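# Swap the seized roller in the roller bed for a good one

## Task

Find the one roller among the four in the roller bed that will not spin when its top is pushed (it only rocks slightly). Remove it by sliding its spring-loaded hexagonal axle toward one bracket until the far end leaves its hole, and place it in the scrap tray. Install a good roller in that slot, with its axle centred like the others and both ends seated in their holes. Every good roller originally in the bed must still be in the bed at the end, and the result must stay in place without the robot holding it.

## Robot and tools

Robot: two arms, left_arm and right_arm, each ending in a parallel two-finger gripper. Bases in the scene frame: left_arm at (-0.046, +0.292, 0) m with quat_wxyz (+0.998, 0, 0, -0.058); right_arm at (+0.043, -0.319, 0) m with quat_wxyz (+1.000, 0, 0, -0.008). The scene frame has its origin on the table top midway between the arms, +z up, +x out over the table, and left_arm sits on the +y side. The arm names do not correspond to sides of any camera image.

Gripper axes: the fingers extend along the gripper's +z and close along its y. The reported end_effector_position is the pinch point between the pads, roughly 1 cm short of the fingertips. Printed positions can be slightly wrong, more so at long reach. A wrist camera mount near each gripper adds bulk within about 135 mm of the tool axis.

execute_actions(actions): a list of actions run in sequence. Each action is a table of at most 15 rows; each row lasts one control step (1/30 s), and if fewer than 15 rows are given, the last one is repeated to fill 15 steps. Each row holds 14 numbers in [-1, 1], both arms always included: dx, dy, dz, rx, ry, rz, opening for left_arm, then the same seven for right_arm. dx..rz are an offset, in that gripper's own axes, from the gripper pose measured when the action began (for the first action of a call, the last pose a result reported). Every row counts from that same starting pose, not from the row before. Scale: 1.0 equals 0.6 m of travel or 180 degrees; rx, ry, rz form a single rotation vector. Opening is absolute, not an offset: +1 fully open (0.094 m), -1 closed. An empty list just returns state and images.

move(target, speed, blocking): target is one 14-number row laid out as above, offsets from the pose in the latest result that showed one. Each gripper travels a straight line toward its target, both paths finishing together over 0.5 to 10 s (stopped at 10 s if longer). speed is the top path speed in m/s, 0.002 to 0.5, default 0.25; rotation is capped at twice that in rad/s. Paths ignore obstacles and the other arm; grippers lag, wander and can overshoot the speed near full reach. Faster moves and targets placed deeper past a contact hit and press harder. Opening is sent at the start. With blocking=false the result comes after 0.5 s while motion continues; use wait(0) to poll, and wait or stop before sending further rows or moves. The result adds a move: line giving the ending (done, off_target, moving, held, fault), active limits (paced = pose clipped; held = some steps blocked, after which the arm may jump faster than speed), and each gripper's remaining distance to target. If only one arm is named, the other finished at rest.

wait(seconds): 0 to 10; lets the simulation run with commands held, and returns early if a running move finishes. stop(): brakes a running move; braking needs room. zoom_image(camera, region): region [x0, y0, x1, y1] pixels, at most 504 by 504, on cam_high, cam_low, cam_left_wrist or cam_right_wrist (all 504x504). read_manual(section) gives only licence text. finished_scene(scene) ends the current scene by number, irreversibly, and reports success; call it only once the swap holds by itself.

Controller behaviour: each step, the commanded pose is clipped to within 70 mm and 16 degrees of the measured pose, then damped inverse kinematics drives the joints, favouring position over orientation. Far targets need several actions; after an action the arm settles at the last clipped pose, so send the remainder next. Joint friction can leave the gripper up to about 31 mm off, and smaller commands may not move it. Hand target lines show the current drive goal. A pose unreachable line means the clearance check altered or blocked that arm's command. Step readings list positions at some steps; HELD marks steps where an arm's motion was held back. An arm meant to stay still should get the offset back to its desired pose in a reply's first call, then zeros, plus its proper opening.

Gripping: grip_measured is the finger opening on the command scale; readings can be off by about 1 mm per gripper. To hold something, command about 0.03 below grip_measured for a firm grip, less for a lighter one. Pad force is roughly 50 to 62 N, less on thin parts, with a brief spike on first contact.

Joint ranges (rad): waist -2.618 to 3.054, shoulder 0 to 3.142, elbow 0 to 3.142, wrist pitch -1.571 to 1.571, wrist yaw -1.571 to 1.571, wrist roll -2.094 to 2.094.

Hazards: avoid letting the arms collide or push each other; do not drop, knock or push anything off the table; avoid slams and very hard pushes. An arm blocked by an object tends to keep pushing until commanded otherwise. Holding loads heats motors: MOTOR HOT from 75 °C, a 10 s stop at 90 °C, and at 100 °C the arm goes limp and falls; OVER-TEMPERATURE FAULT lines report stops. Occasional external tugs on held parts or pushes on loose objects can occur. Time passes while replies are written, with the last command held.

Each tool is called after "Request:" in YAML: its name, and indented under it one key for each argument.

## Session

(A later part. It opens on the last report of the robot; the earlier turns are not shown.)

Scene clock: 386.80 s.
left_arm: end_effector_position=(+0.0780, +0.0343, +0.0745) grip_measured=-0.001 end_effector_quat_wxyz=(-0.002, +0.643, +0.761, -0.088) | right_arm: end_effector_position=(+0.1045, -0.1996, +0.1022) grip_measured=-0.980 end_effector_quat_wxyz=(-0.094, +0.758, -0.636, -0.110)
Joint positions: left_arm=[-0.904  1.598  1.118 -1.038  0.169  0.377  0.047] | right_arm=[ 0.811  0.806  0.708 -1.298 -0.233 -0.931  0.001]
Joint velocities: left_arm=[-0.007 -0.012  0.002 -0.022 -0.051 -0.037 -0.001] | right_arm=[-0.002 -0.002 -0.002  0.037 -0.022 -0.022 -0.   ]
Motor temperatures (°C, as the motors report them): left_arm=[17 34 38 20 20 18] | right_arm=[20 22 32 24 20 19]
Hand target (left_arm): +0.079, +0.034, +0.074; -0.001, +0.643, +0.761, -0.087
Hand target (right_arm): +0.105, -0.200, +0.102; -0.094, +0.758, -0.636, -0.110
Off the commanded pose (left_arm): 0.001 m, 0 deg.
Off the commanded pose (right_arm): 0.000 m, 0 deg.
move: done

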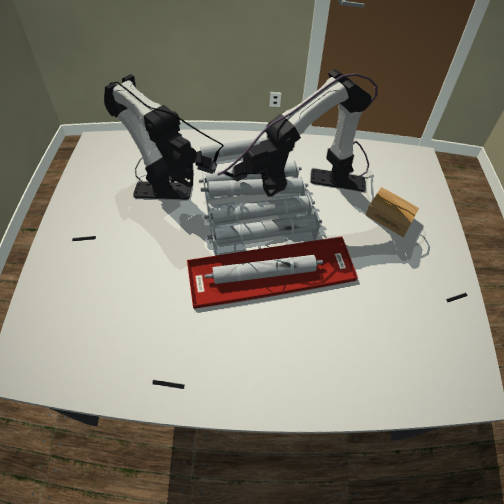

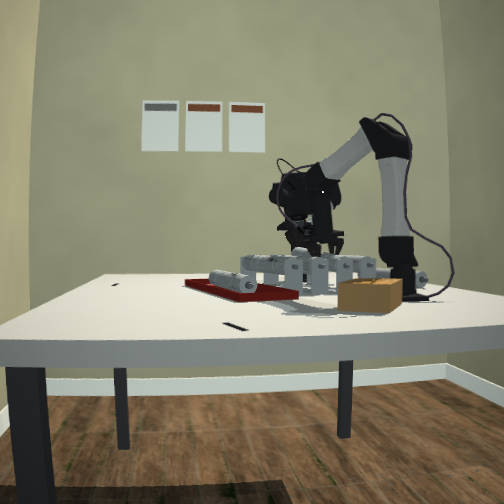

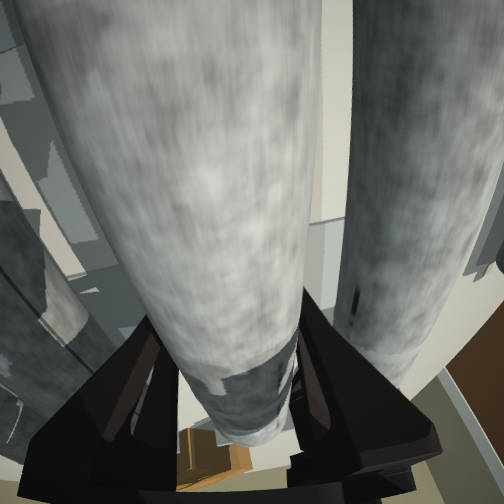

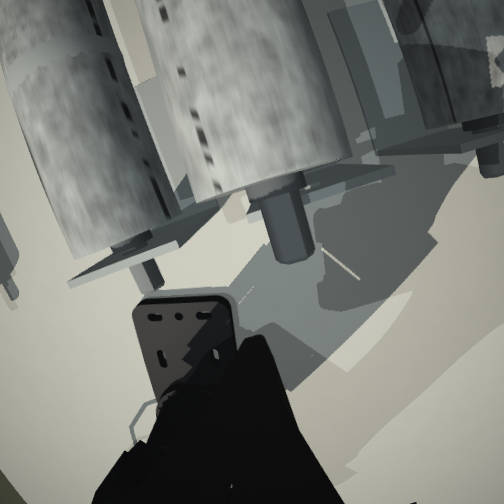

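Request:
move:
  target: [0,0,0,0,0,0,-0.1,0,-0.03,0,0,0,0,-1]
  speed: 0.03

Request:
move:
  target: [0,0.01,0.025,0,0,0,-0.1,-0.11,-0.015,0.036,0,0,0,-1]
  speed: 0.02

Request:
zoom_image:
  camera: "cam_low"
  region: [200,200,440,320]

Scene clock: 390.27 s.
left_arm: end_effector_position=(+0.0780, +0.0343, +0.0745) grip_measured=-0.001 end_effector_quat_wxyz=(-0.002, +0.643, +0.761, -0.088) | right_arm: end_effector_position=(+0.1149, -0.2027, +0.0963) grip_measured=-0.980 end_effector_quat_wxyz=(-0.080, +0.757, -0.639, -0.109)
Joint positions: left_arm=[-0.904  1.598  1.118 -1.038  0.169  0.377  0.047] | right_arm=[ 0.729  0.867  0.708 -1.285 -0.241 -1.011  0.001]
Joint velocities: left_arm=[ 0.012 -0.002  0.012 -0.037 -0.051  0.022 -0.001] | right_arm=[-0.007  0.007  0.007  0.007 -0.037 -0.022  0.   ]
Motor temperatures (°C, as the motors report them): left_arm=[17 34 38 20 20 18] | right_arm=[20 22 32 24 20 19]
Hand target (left_arm): +0.078, +0.034, +0.074; -0.002, +0.643, +0.761, -0.088
Hand target (right_arm): +0.122, -0.196, +0.103; -0.095, +0.758, -0.636, -0.109
Off the commanded pose (left_arm): 0.000 m, 0 deg.
Off the commanded pose (right_arm): 0.011 m, 2 deg.
move: off_target (right_arm)

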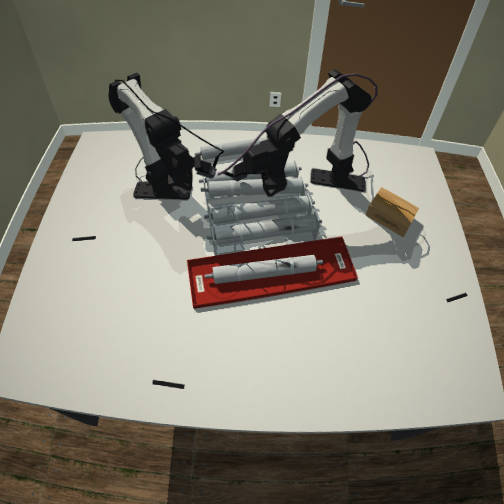

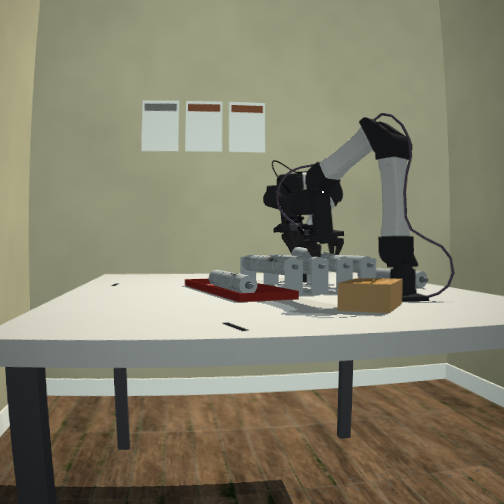

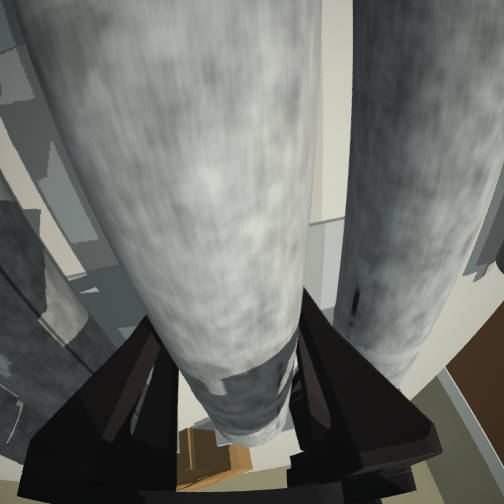

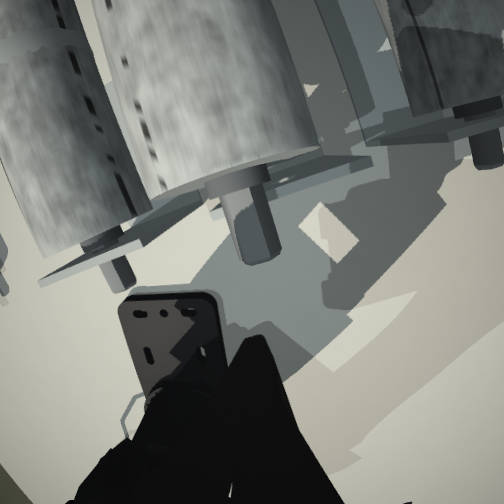

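Scene clock: 394.00 s.
left_arm: end_effector_position=(+0.0780, +0.0341, +0.0739) grip_measured=-0.001 end_effector_quat_wxyz=(-0.001, +0.643, +0.761, -0.089) | right_arm: end_effector_position=(+0.1056, -0.1641, +0.0875) grip_measured=-0.980 end_effector_quat_wxyz=(-0.039, +0.756, -0.649, -0.079)
Joint positions: left_arm=[-0.904  1.598  1.116 -1.035  0.169  0.377  0.047] | right_arm=[ 1.057  1.048  0.761 -1.178 -0.141 -0.675  0.001]
Joint velocities: left_arm=[ 0.002  0.017 -0.022  0.037  0.007 -0.037 -0.   ] | right_arm=[ 0.007 -0.002 -0.007 -0.037 -0.007  0.081 -0.001]
Motor temperatures (°C, as the motors report them): left_arm=[17 34 38 20 20 18] | right_arm=[20 22 33 24 20 19]
Hand target (left_arm): +0.082, +0.034, +0.059; -0.002, +0.643, +0.761, -0.088
Hand target (right_arm): +0.110, -0.137, +0.095; -0.077, +0.758, -0.639, -0.109
Off the commanded pose (left_arm): 0.016 m, 0 deg.
Off the commanded pose (right_arm): 0.032 m, 6 deg.
move: off_target (left_arm, right_arm)

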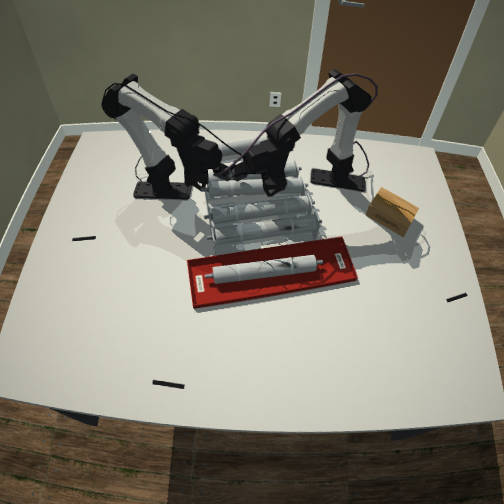

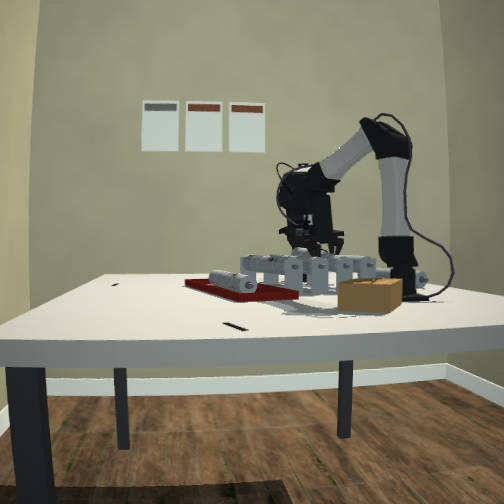

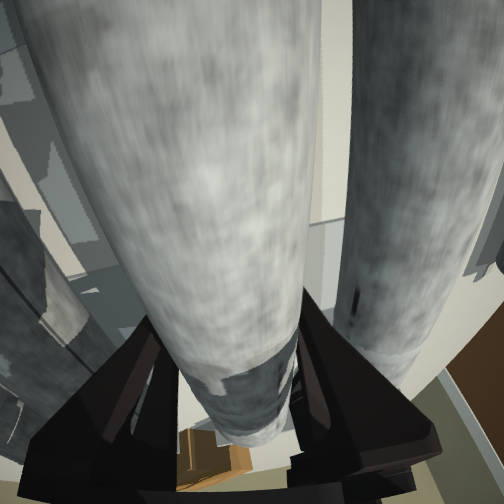

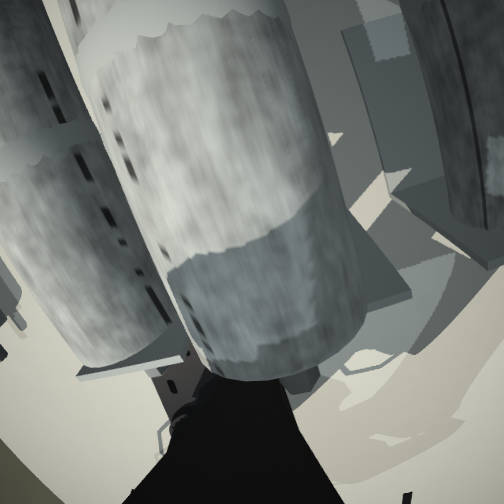

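Region (200, 200, 440, 320) of cam_low's 504x504 image, scaled by 2.100, with more detail than that image has.

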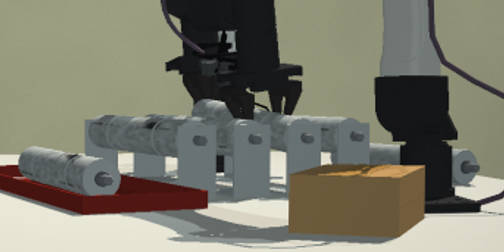

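Request:
move:
  target: [0,0.01,0.025,0,0,0,-0.1,-0.07,-0.03,-0.02,0,-0.05,0,-1]
  speed: 0.02

Request:
zoom_image:
  camera: "cam_low"
  region: [200,200,440,320]

Scene clock: 400.87 s.
left_arm: end_effector_position=(+0.0780, +0.0341, +0.0739) grip_measured=-0.001 end_effector_quat_wxyz=(-0.001, +0.643, +0.761, -0.089) | right_arm: end_effector_position=(+0.1069, -0.1622, +0.0942) grip_measured=-0.980 end_effector_quat_wxyz=(-0.027, +0.748, -0.656, -0.095)
Joint positions: left_arm=[-0.904  1.598  1.116 -1.035  0.169  0.377  0.047] | right_arm=[ 1.016  1.077  0.799 -1.21  -0.181 -0.694  0.001]
Joint velocities: left_arm=[-0.002  0.027 -0.012  0.007 -0.007 -0.007 -0.001] | right_arm=[-0.027 -0.002  0.017 -0.022 -0.022  0.037 -0.001]
Motor temperatures (°C, as the motors report them): left_arm=[17 34 37 20 20 18] | right_arm=[20 21 34 25 20 19]
Hand target (left_arm): +0.082, +0.034, +0.059; -0.002, +0.643, +0.761, -0.088
Hand target (right_arm): +0.117, -0.127, +0.110; -0.089, +0.750, -0.641, -0.137
Off the commanded pose (left_arm): 0.016 m, 0 deg.
Off the commanded pose (right_arm): 0.043 m, 9 deg.
move: off_target (left_arm, right_arm)

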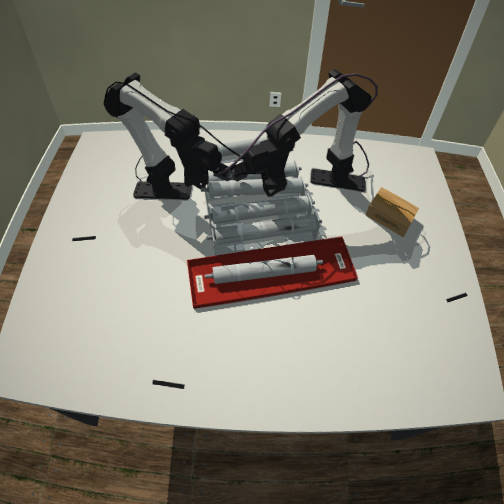

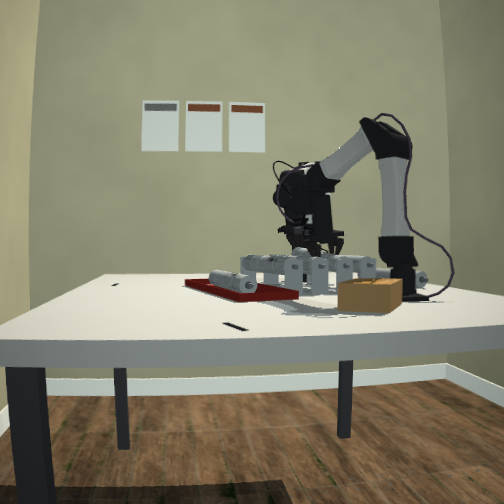

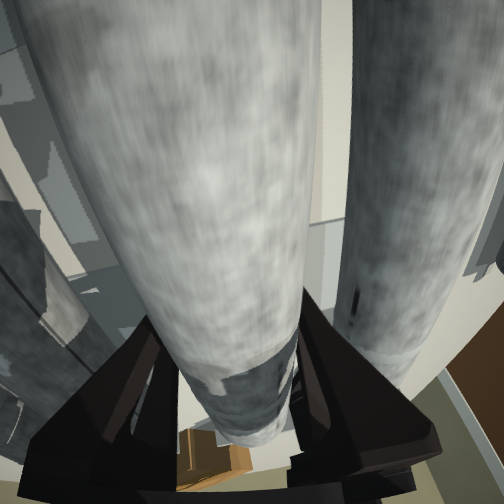

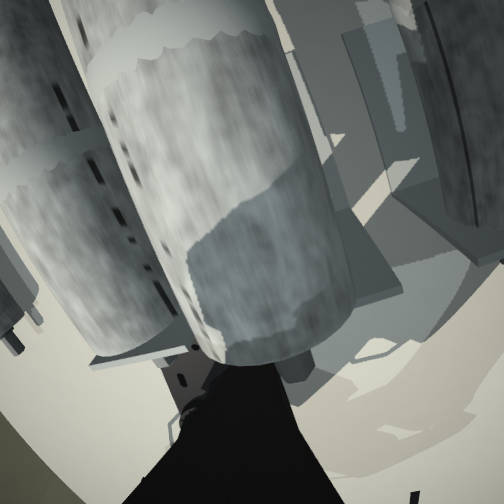

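Region (200, 200, 440, 320) of cam_low's 504x504 image, scaled by 2.100, with more detail than that image has.

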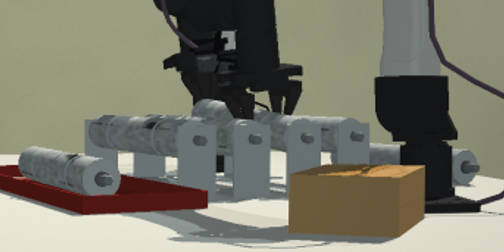

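Request:
move:
  target: [0,0,-0.12,0,0,0,0.4,0.06,0,-0.08,0,0,0,-1]
  speed: 0.05

Request:
move:
  target: [0.28,0.0,-0.02,-0.035,-0.06,0,-0.3,0,0,0,0,0,0,-1]
  speed: 0.07

Scene clock: 406.03 s.
left_arm: end_effector_position=(+0.0843, +0.0401, +0.1377) grip_measured=+0.399 end_effector_quat_wxyz=(-0.007, +0.642, +0.762, -0.086) | right_arm: end_effector_position=(+0.1178, -0.2030, +0.1288) grip_measured=-0.980 end_effector_quat_wxyz=(-0.023, +0.748, -0.657, -0.094)
Joint positions: left_arm=[-0.874  1.577  1.35  -1.308  0.169  0.407  0.066] | right_arm=[ 0.775  1.003  0.904 -1.443 -0.191 -0.938  0.001]
Joint velocities: left_arm=[ 0.012 -0.002  0.007 -0.095  0.066  0.007 -0.001] | right_arm=[ 0.007  0.027  0.002 -0.037 -0.037 -0.066  0.   ]
Motor temperatures (°C, as the motors report them): left_arm=[17 35 36 20 20 18] | right_arm=[20 21 35 25 20 19]
Hand target (left_arm): +0.087, +0.043, +0.145; -0.001, +0.642, +0.761, -0.088
Hand target (right_arm): +0.117, -0.204, +0.135; -0.029, +0.748, -0.656, -0.096
Off the commanded pose (left_arm): 0.008 m, 1 deg.
Off the commanded pose (right_arm): 0.007 m, 1 deg.
move: done

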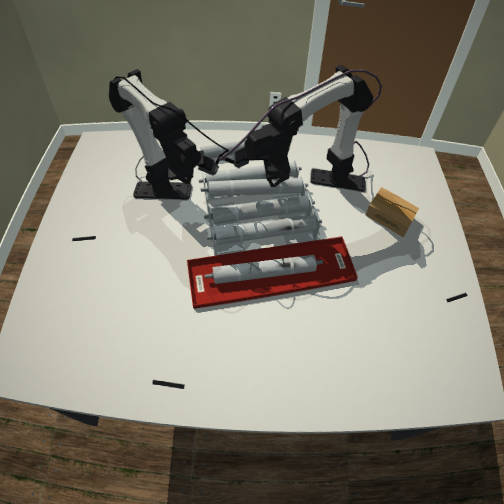

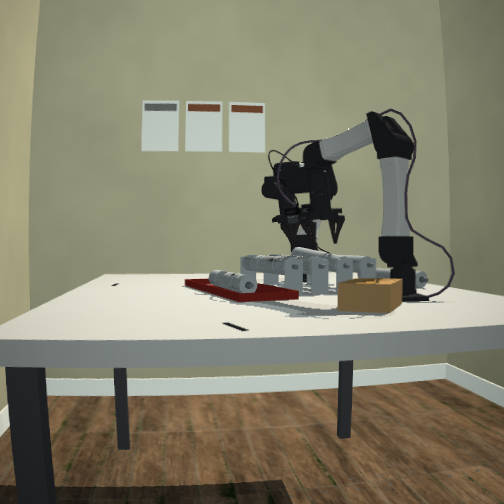

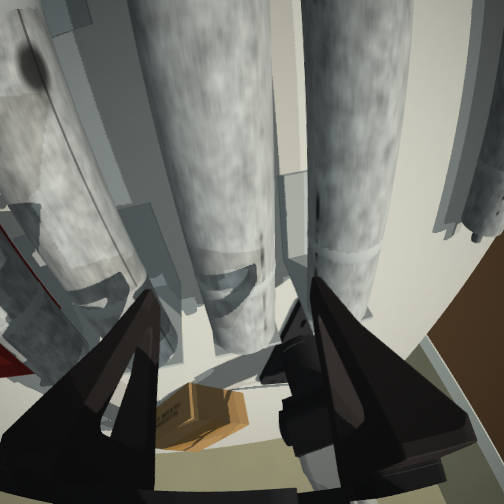

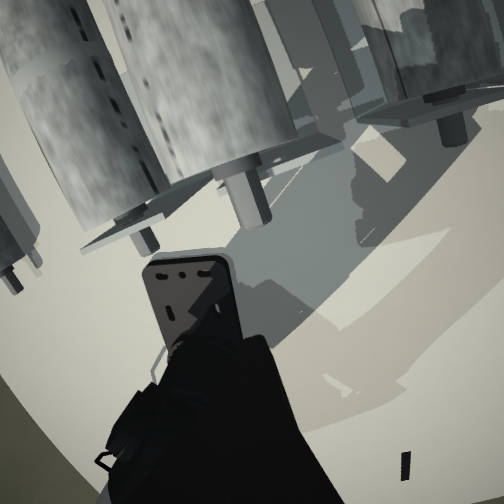

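Scene clock: 409.03 s.
left_arm: end_effector_position=(+0.0652, +0.2057, +0.1425) grip_measured=-0.299 end_effector_quat_wxyz=(+0.111, +0.632, +0.762, -0.090) | right_arm: end_effector_position=(+0.1178, -0.2030, +0.1288) grip_measured=-0.980 end_effector_quat_wxyz=(-0.023, +0.748, -0.657, -0.094)
Joint positions: left_arm=[-0.249  0.887  0.896 -1.423  0.242  0.999  0.033] | right_arm=[ 0.775  1.003  0.904 -1.443 -0.191 -0.938  0.001]
Joint velocities: left_arm=[ 0.007  0.002  0.007  0.051 -0.007  0.037 -0.001] | right_arm=[-0.007  0.002  0.012 -0.007 -0.066 -0.051  0.   ]
Motor temperatures (°C, as the motors report them): left_arm=[17 35 36 20 20 18] | right_arm=[20 21 35 25 20 19]
Hand target (left_arm): +0.058, +0.208, +0.138; +0.103, +0.632, +0.762, -0.097
Hand target (right_arm): +0.118, -0.203, +0.129; -0.023, +0.748, -0.657, -0.094
Off the commanded pose (left_arm): 0.013 m, 2 deg.
Off the commanded pose (right_arm): 0.000 m, 0 deg.
move: off_target (left_arm)

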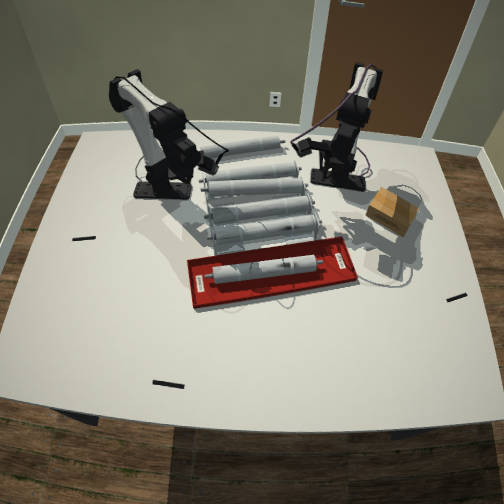

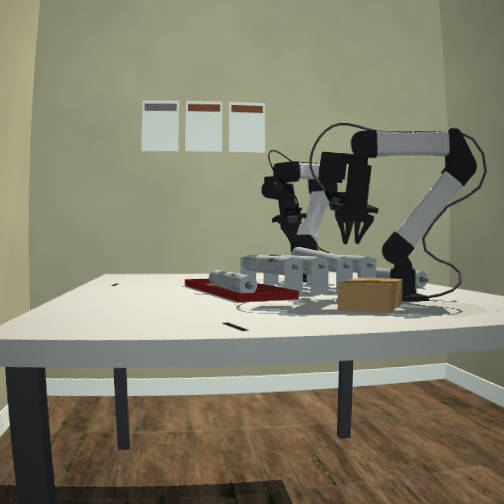

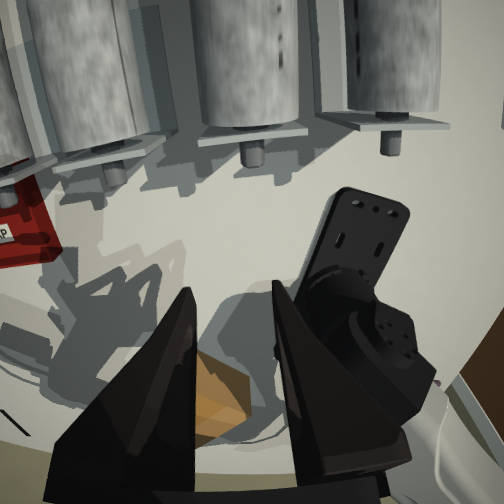

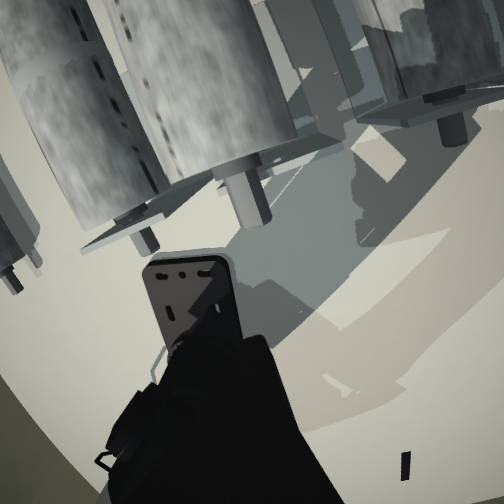

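Request:
move:
  target: [0,-0.012,0.135,0,0,0,-0.3,0,0,0,0,0,0,-1]
  speed: 0.05

Scene clock: 412.60 s.
left_arm: end_effector_position=(+0.0629, +0.1801, +0.0692) grip_measured=-0.299 end_effector_quat_wxyz=(+0.110, +0.632, +0.761, -0.099) | right_arm: end_effector_position=(+0.1178, -0.2030, +0.1288) grip_measured=-0.980 end_effector_quat_wxyz=(-0.023, +0.748, -0.657, -0.094)
Joint positions: left_arm=[-0.434  0.887  0.599 -1.088  0.226  0.813  0.033] | right_arm=[ 0.775  1.003  0.904 -1.443 -0.191 -0.938  0.001]
Joint velocities: left_arm=[ 0.002  0.002  0.002  0.051 -0.037 -0.066  0.   ] | right_arm=[-0.007 -0.002  0.002  0.007  0.066 -0.037 -0.   ]
Motor temperatures (°C, as the motors report them): left_arm=[17 34 36 20 20 18] | right_arm=[20 21 34 24 20 19]
Hand target (left_arm): +0.061, +0.182, +0.065; +0.111, +0.632, +0.762, -0.092
Hand target (right_arm): +0.118, -0.203, +0.129; -0.023, +0.748, -0.657, -0.094
Off the commanded pose (left_arm): 0.005 m, 1 deg.
Off the commanded pose (right_arm): 0.000 m, 0 deg.
move: done

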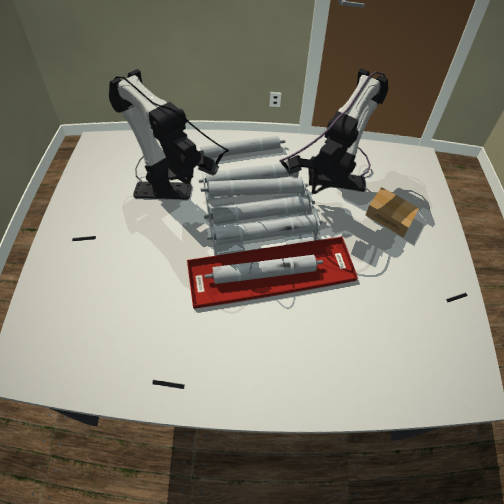

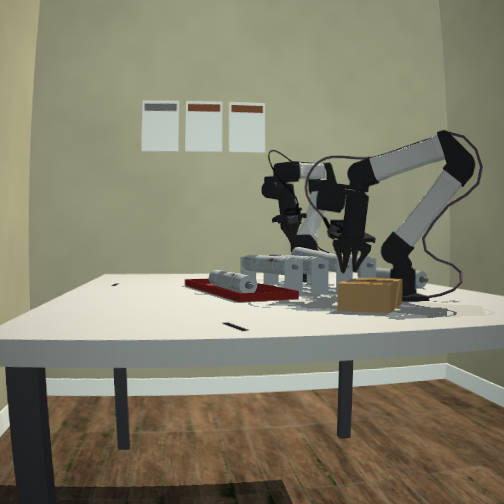

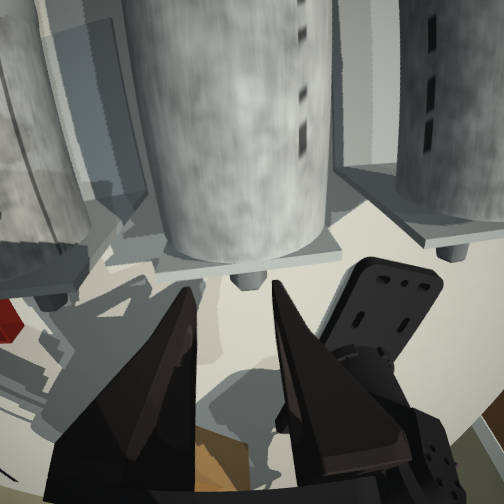

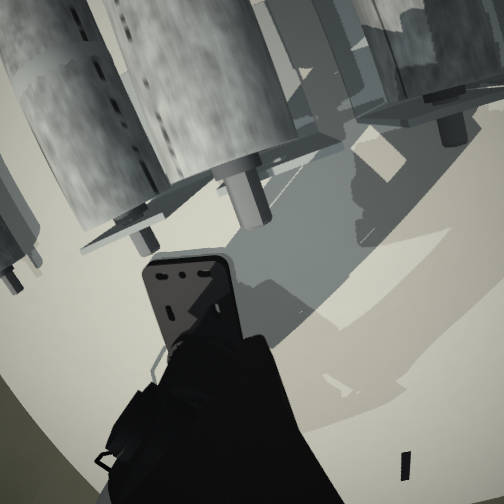

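Request:
move:
  target: [-0.04,-0.005,0.012,0,0,0,-0.3,0,0,0,0,0,0,-1]
  speed: 0.03

Request:
move:
  target: [0,0,0,0,0,0,-0.95,0,0,0,0,0,0,-1]

Request:
move:
  target: [0.08,0,-0.024,0,0,0,-0.95,0,0,0,0,0,0,-1]
  speed: 0.025

Request:
zoom_image:
  camera: "cam_low"
  region: [200,200,440,320]

Scene clock: 417.33 s.
left_arm: end_effector_position=(+0.0578, +0.1590, +0.0648) grip_measured=-0.299 end_effector_quat_wxyz=(+0.103, +0.633, +0.760, -0.106) | right_arm: end_effector_position=(+0.1178, -0.2030, +0.1288) grip_measured=-0.980 end_effector_quat_wxyz=(-0.023, +0.748, -0.657, -0.094)
Joint positions: left_arm=[-0.575  0.938  0.599 -1.022  0.213  0.673  0.033] | right_arm=[ 0.775  1.003  0.904 -1.443 -0.191 -0.938  0.001]
Joint velocities: left_arm=[ 0.002  0.002  0.002 -0.022 -0.066 -0.051 -0.001] | right_arm=[ 0.002  0.007  0.017 -0.007 -0.007 -0.081 -0.   ]
Motor temperatures (°C, as the motors report them): left_arm=[17 34 36 20 20 18] | right_arm=[20 21 34 24 20 19]
Hand target (left_arm): +0.064, +0.154, +0.069; +0.110, +0.632, +0.761, -0.101
Hand target (right_arm): +0.118, -0.203, +0.129; -0.023, +0.748, -0.657, -0.094
Off the commanded pose (left_arm): 0.009 m, 1 deg.
Off the commanded pose (right_arm): 0.000 m, 0 deg.
move: done

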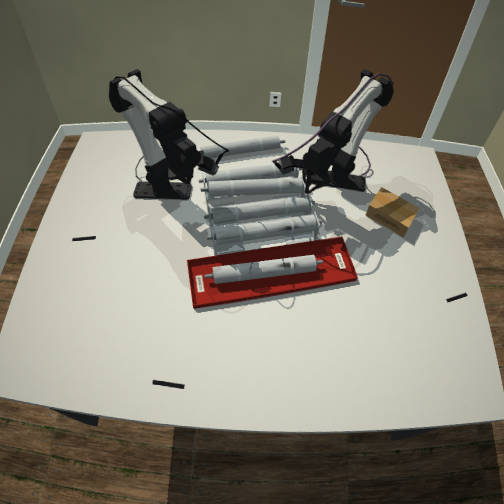

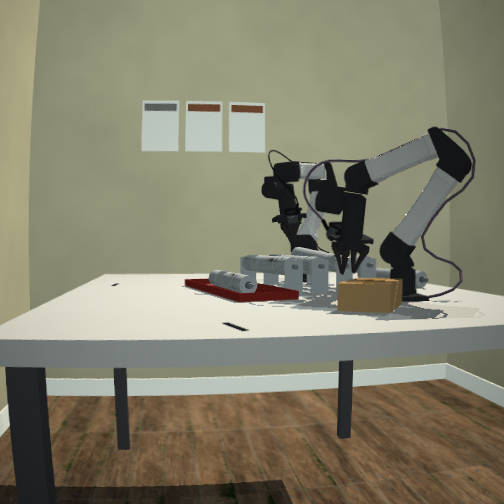

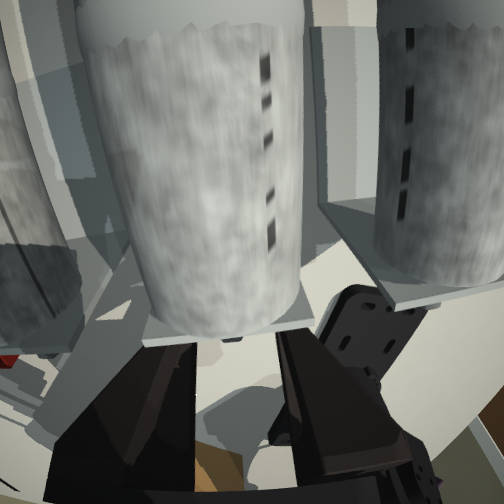

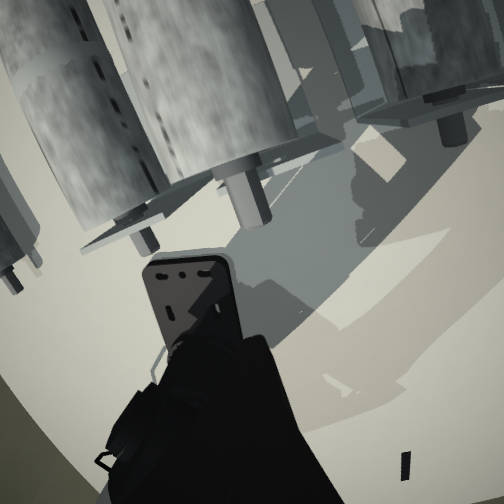

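Scene clock: 417.83 s.
left_arm: end_effector_position=(+0.0579, +0.1590, +0.0648) grip_measured=-0.788 end_effector_quat_wxyz=(+0.103, +0.633, +0.760, -0.106) | right_arm: end_effector_position=(+0.1178, -0.2030, +0.1288) grip_measured=-0.980 end_effector_quat_wxyz=(-0.023, +0.748, -0.657, -0.094)
Joint positions: left_arm=[-0.575  0.938  0.599 -1.021  0.212  0.673  0.01 ] | right_arm=[ 0.775  1.003  0.904 -1.443 -0.191 -0.938  0.001]
Joint velocities: left_arm=[-0.012 -0.027 -0.002  0.037  0.022 -0.081 -0.   ] | right_arm=[ 0.002 -0.007 -0.002  0.022 -0.037  0.11   0.   ]
Motor temperatures (°C, as the motors report them): left_arm=[17 34 36 20 20 18] | right_arm=[20 21 34 24 20 19]
Hand target (left_arm): +0.058, +0.159, +0.065; +0.103, +0.633, +0.760, -0.106
Hand target (right_arm): +0.118, -0.203, +0.129; -0.023, +0.748, -0.657, -0.094
Off the commanded pose (left_arm): 0.000 m, 0 deg.
Off the commanded pose (right_arm): 0.000 m, 0 deg.
move: done

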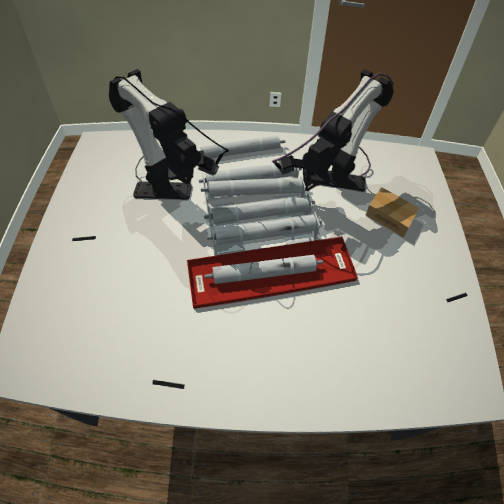

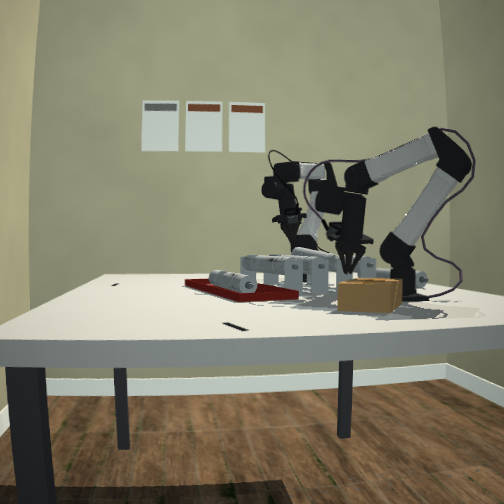

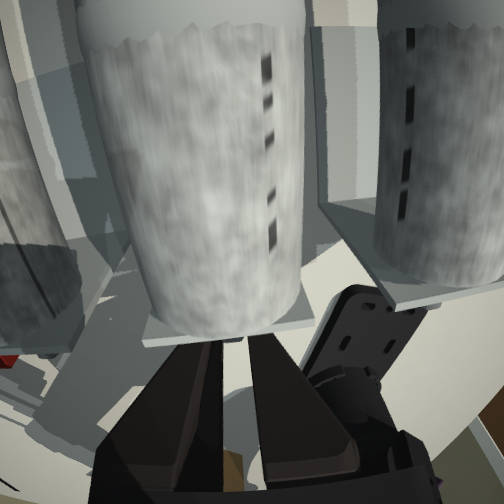

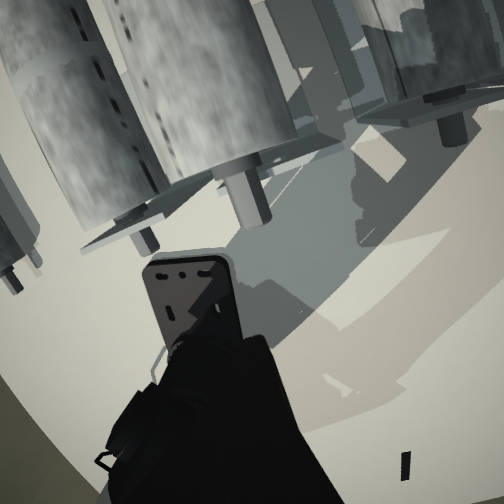

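Scene clock: 420.13 s.
left_arm: end_effector_position=(+0.0556, +0.1773, +0.0643) grip_measured=-0.788 end_effector_quat_wxyz=(+0.135, +0.633, +0.747, -0.151) | right_arm: end_effector_position=(+0.1178, -0.2030, +0.1288) grip_measured=-0.980 end_effector_quat_wxyz=(-0.023, +0.748, -0.657, -0.094)
Joint positions: left_arm=[-0.322  0.845  0.54  -1.074  0.362  0.933  0.01 ] | right_arm=[ 0.775  1.003  0.904 -1.443 -0.191 -0.938  0.001]
Joint velocities: left_arm=[-0.002 -0.022 -0.007 -0.022 -0.037  0.007 -0.001] | right_arm=[ 0.012 -0.017 -0.022  0.022 -0.051 -0.066  0.   ]
Motor temperatures (°C, as the motors report them): left_arm=[17 34 36 20 20 18] | right_arm=[20 21 34 24 20 19]
Hand target (left_arm): +0.056, +0.178, +0.064; +0.135, +0.634, +0.747, -0.148
Hand target (right_arm): +0.118, -0.203, +0.129; -0.023, +0.748, -0.657, -0.094
Off the commanded pose (left_arm): 0.032 m, 6 deg.
Off the commanded pose (right_arm): 0.000 m, 0 deg.
move: held (left_arm); limits=held; held on 6 of 69 steps (left_arm), including the last (left_arm)
pose unreachable (left arm): on one or more control steps of this call, first in action 0 (counted from 0), this arm could not follow its commanded pose, so it was not sent that pose on those steps. On the call's last step it was still not sent that pose. It may still have moved: this result reports where it is.
cause: the commanded pose would bring two parts of the arm too close to each other (its upper arm (the part past joint 2) and its gripper housing, with joints 3 (elbow) to 6 (wrist roll) between them).

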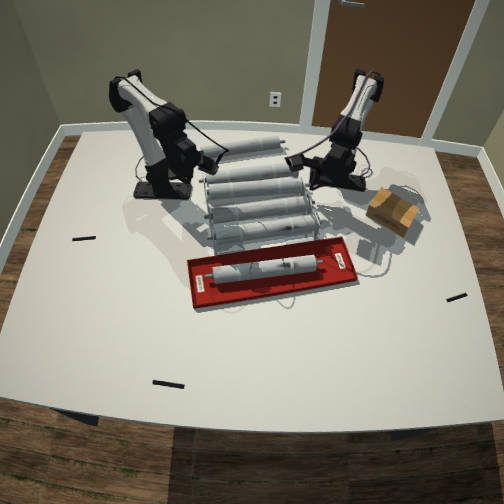

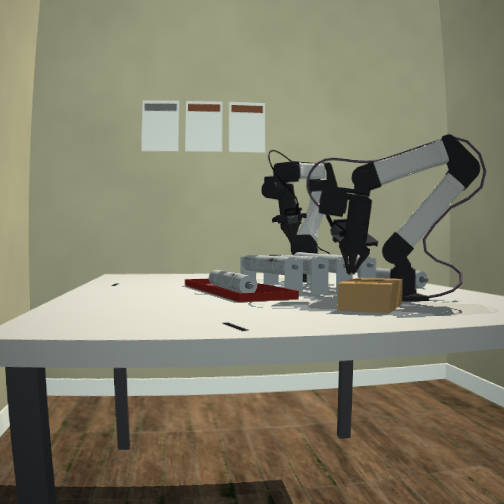

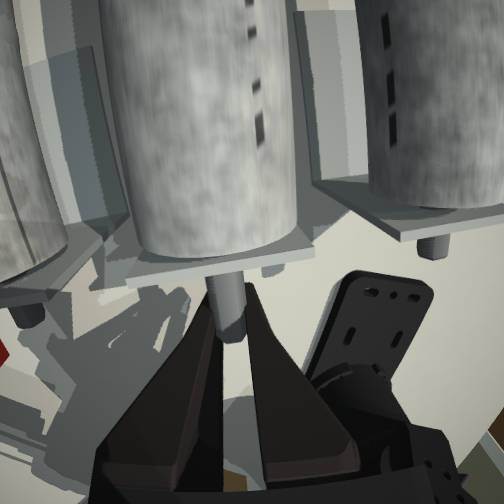

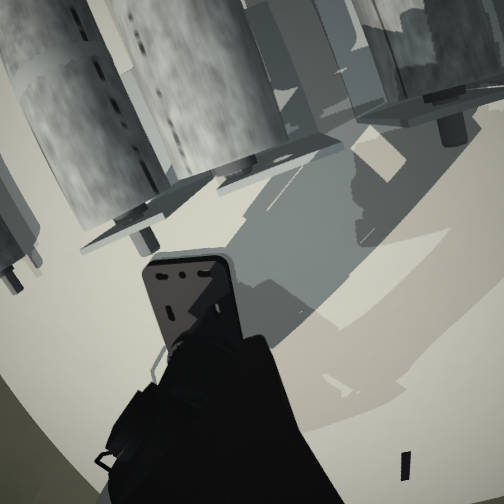

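Region (200, 200, 440, 320) of cam_low's 504x504 image, scaled by 2.100, with more detail than that image has.

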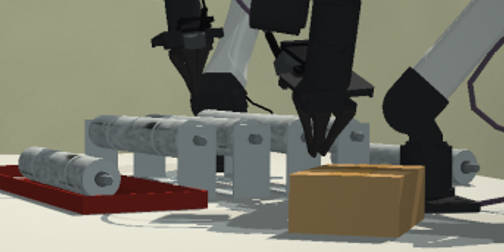

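Request:
move:
  target: [0,0,0,0,0,0,-0.3,-0.2,0.0,0.033,0,0,0,0.35]
  speed: 0.06

Request:
move:
  target: [0.0,0,-0.1,0,0,0,-0.3,0,-0.01,0.095,0,0,0,0.35]
  speed: 0.04

Request:
move:
  target: [0,0,0,0,0,0,-0.3,0,0,0,0,0,0,-0.1]

Scene clock: 426.83 s.
left_arm: end_effector_position=(+0.0556, +0.1773, +0.0643) grip_measured=-0.301 end_effector_quat_wxyz=(+0.135, +0.633, +0.747, -0.151) | right_arm: end_effector_position=(+0.0961, -0.0929, +0.1263) grip_measured=+0.348 end_effector_quat_wxyz=(-0.009, +0.748, -0.657, -0.092)
Joint positions: left_arm=[-0.322  0.845  0.54  -1.074  0.362  0.933  0.033] | right_arm=[ 1.233  1.335  1.091 -1.242 -0.165 -0.476  0.063]
Joint velocities: left_arm=[ 0.012 -0.002 -0.002  0.007  0.037  0.007 -0.   ] | right_arm=[ 0.007 -0.017 -0.022 -0.022 -0.007 -0.037 -0.001]
Motor temperatures (°C, as the motors report them): left_arm=[17 33 36 20 20 18] | right_arm=[20 21 34 24 20 19]
Hand target (left_arm): +0.056, +0.177, +0.064; +0.135, +0.633, +0.747, -0.151
Hand target (right_arm): +0.098, -0.084, +0.129; -0.019, +0.748, -0.657, -0.093
Off the commanded pose (left_arm): 0.000 m, 0 deg.
Off the commanded pose (right_arm): 0.012 m, 2 deg.
move: off_target (right_arm)

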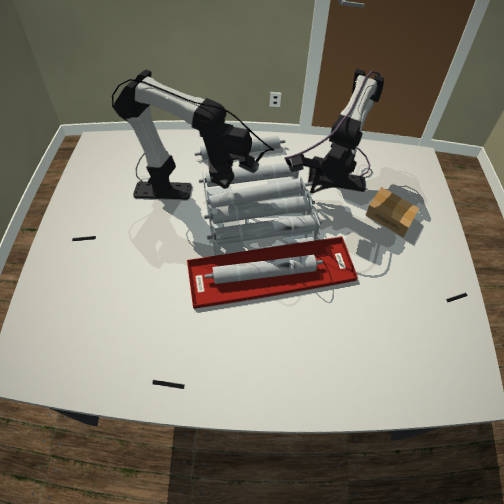

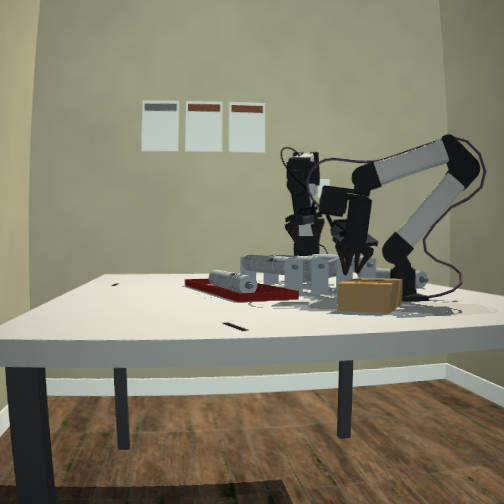

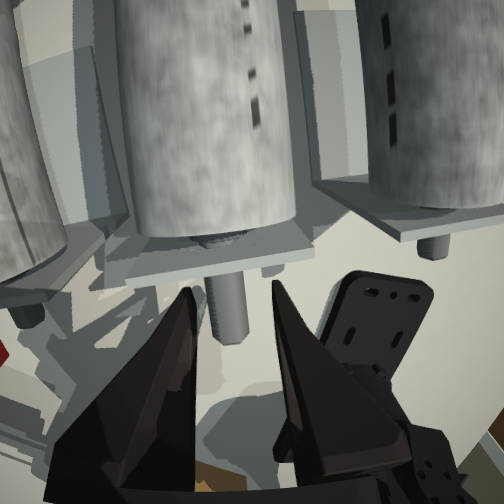

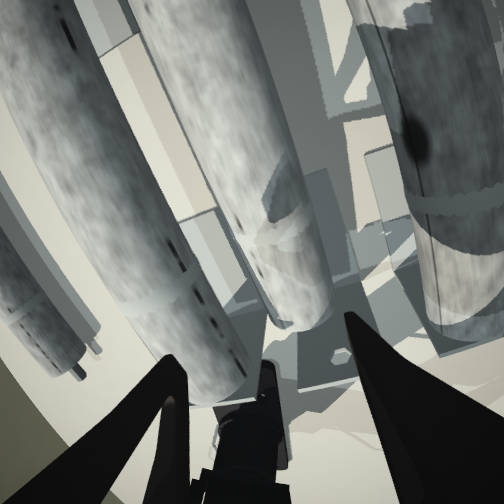

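Scene clock: 428.77 s.
left_arm: end_effector_position=(+0.0565, +0.2010, +0.1155) grip_measured=-0.301 end_effector_quat_wxyz=(+0.134, +0.634, +0.748, -0.145) | right_arm: end_effector_position=(+0.0983, -0.0825, +0.0799) grip_measured=+0.348 end_effector_quat_wxyz=(-0.020, +0.748, -0.657, -0.096)
Joint positions: left_arm=[-0.128  0.845  0.75  -1.357  0.381  1.138  0.033] | right_arm=[ 1.239  1.373  0.932 -1.021 -0.165 -0.468  0.063]
Joint velocities: left_arm=[ 0.002 -0.012 -0.002 -0.007 -0.022 -0.007 -0.001] | right_arm=[-0.017  0.002  0.007 -0.007 -0.081 -0.037  0.001]
Motor temperatures (°C, as the motors report them): left_arm=[17 33 36 20 21 18] | right_arm=[20 21 34 24 20 19]
Hand target (left_arm): +0.056, +0.201, +0.119; +0.135, +0.634, +0.747, -0.148
Hand target (right_arm): +0.096, -0.086, +0.070; -0.009, +0.748, -0.657, -0.092
Off the commanded pose (left_arm): 0.004 m, 1 deg.
Off the commanded pose (right_arm): 0.011 m, 1 deg.
move: off_target (right_arm)

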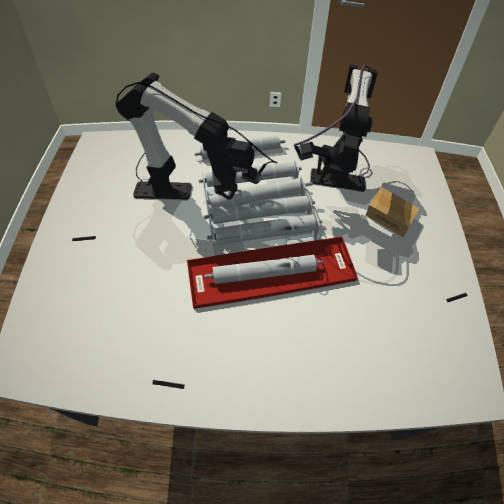

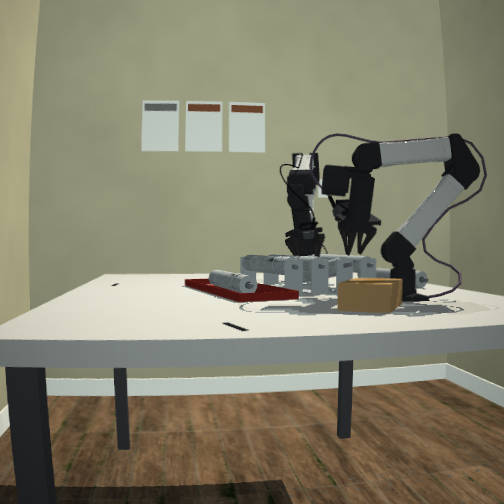

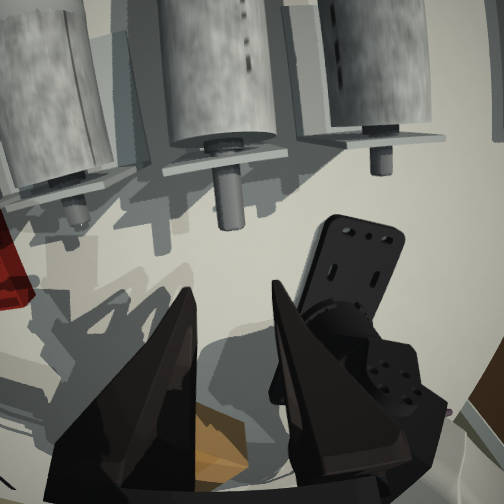

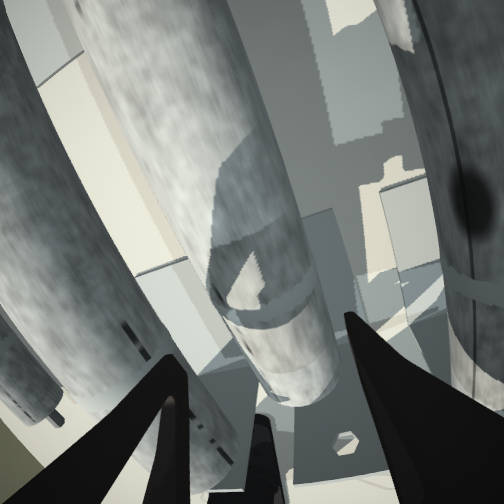

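Scene clock: 429.27 s.
left_arm: end_effector_position=(+0.0565, +0.2010, +0.1155) grip_measured=-0.301 end_effector_quat_wxyz=(+0.134, +0.634, +0.748, -0.145) | right_arm: end_effector_position=(+0.0983, -0.0825, +0.0799) grip_measured=-0.098 end_effector_quat_wxyz=(-0.020, +0.748, -0.657, -0.096)
Joint positions: left_arm=[-0.128  0.845  0.75  -1.357  0.381  1.138  0.033] | right_arm=[ 1.239  1.373  0.932 -1.021 -0.165 -0.468  0.042]
Joint velocities: left_arm=[-0.007  0.007 -0.007 -0.051 -0.007  0.022 -0.001] | right_arm=[-0.007 -0.017 -0.002  0.007  0.051  0.066 -0.001]
Motor temperatures (°C, as the motors report them): left_arm=[17 33 36 20 21 18] | right_arm=[20 21 34 24 20 19]
Hand target (left_arm): +0.056, +0.201, +0.116; +0.134, +0.634, +0.748, -0.145
Hand target (right_arm): +0.098, -0.083, +0.080; -0.020, +0.748, -0.657, -0.096
Off the commanded pose (left_arm): 0.000 m, 0 deg.
Off the commanded pose (right_arm): 0.000 m, 0 deg.
move: done

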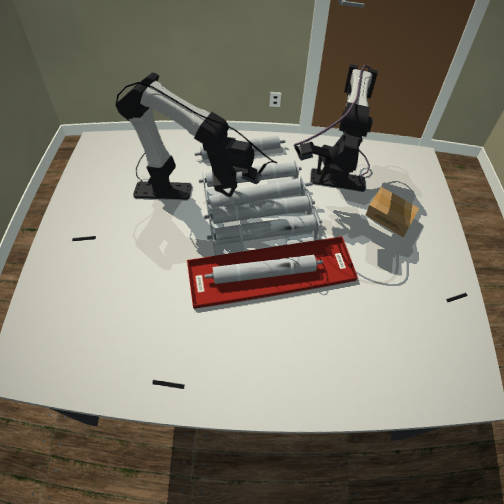

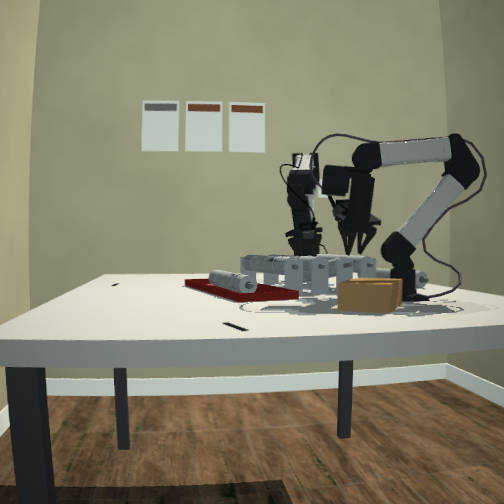

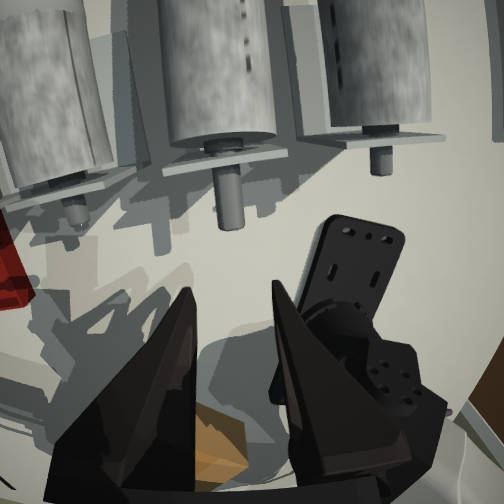

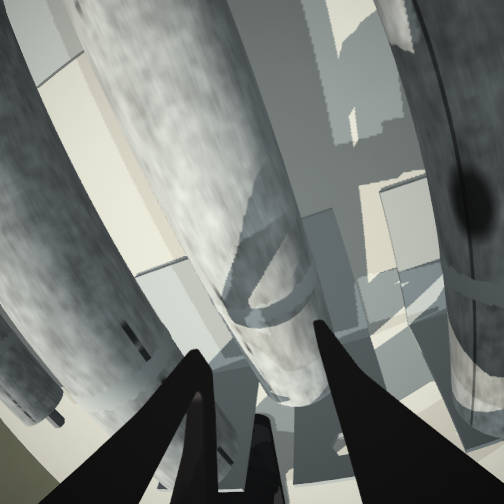

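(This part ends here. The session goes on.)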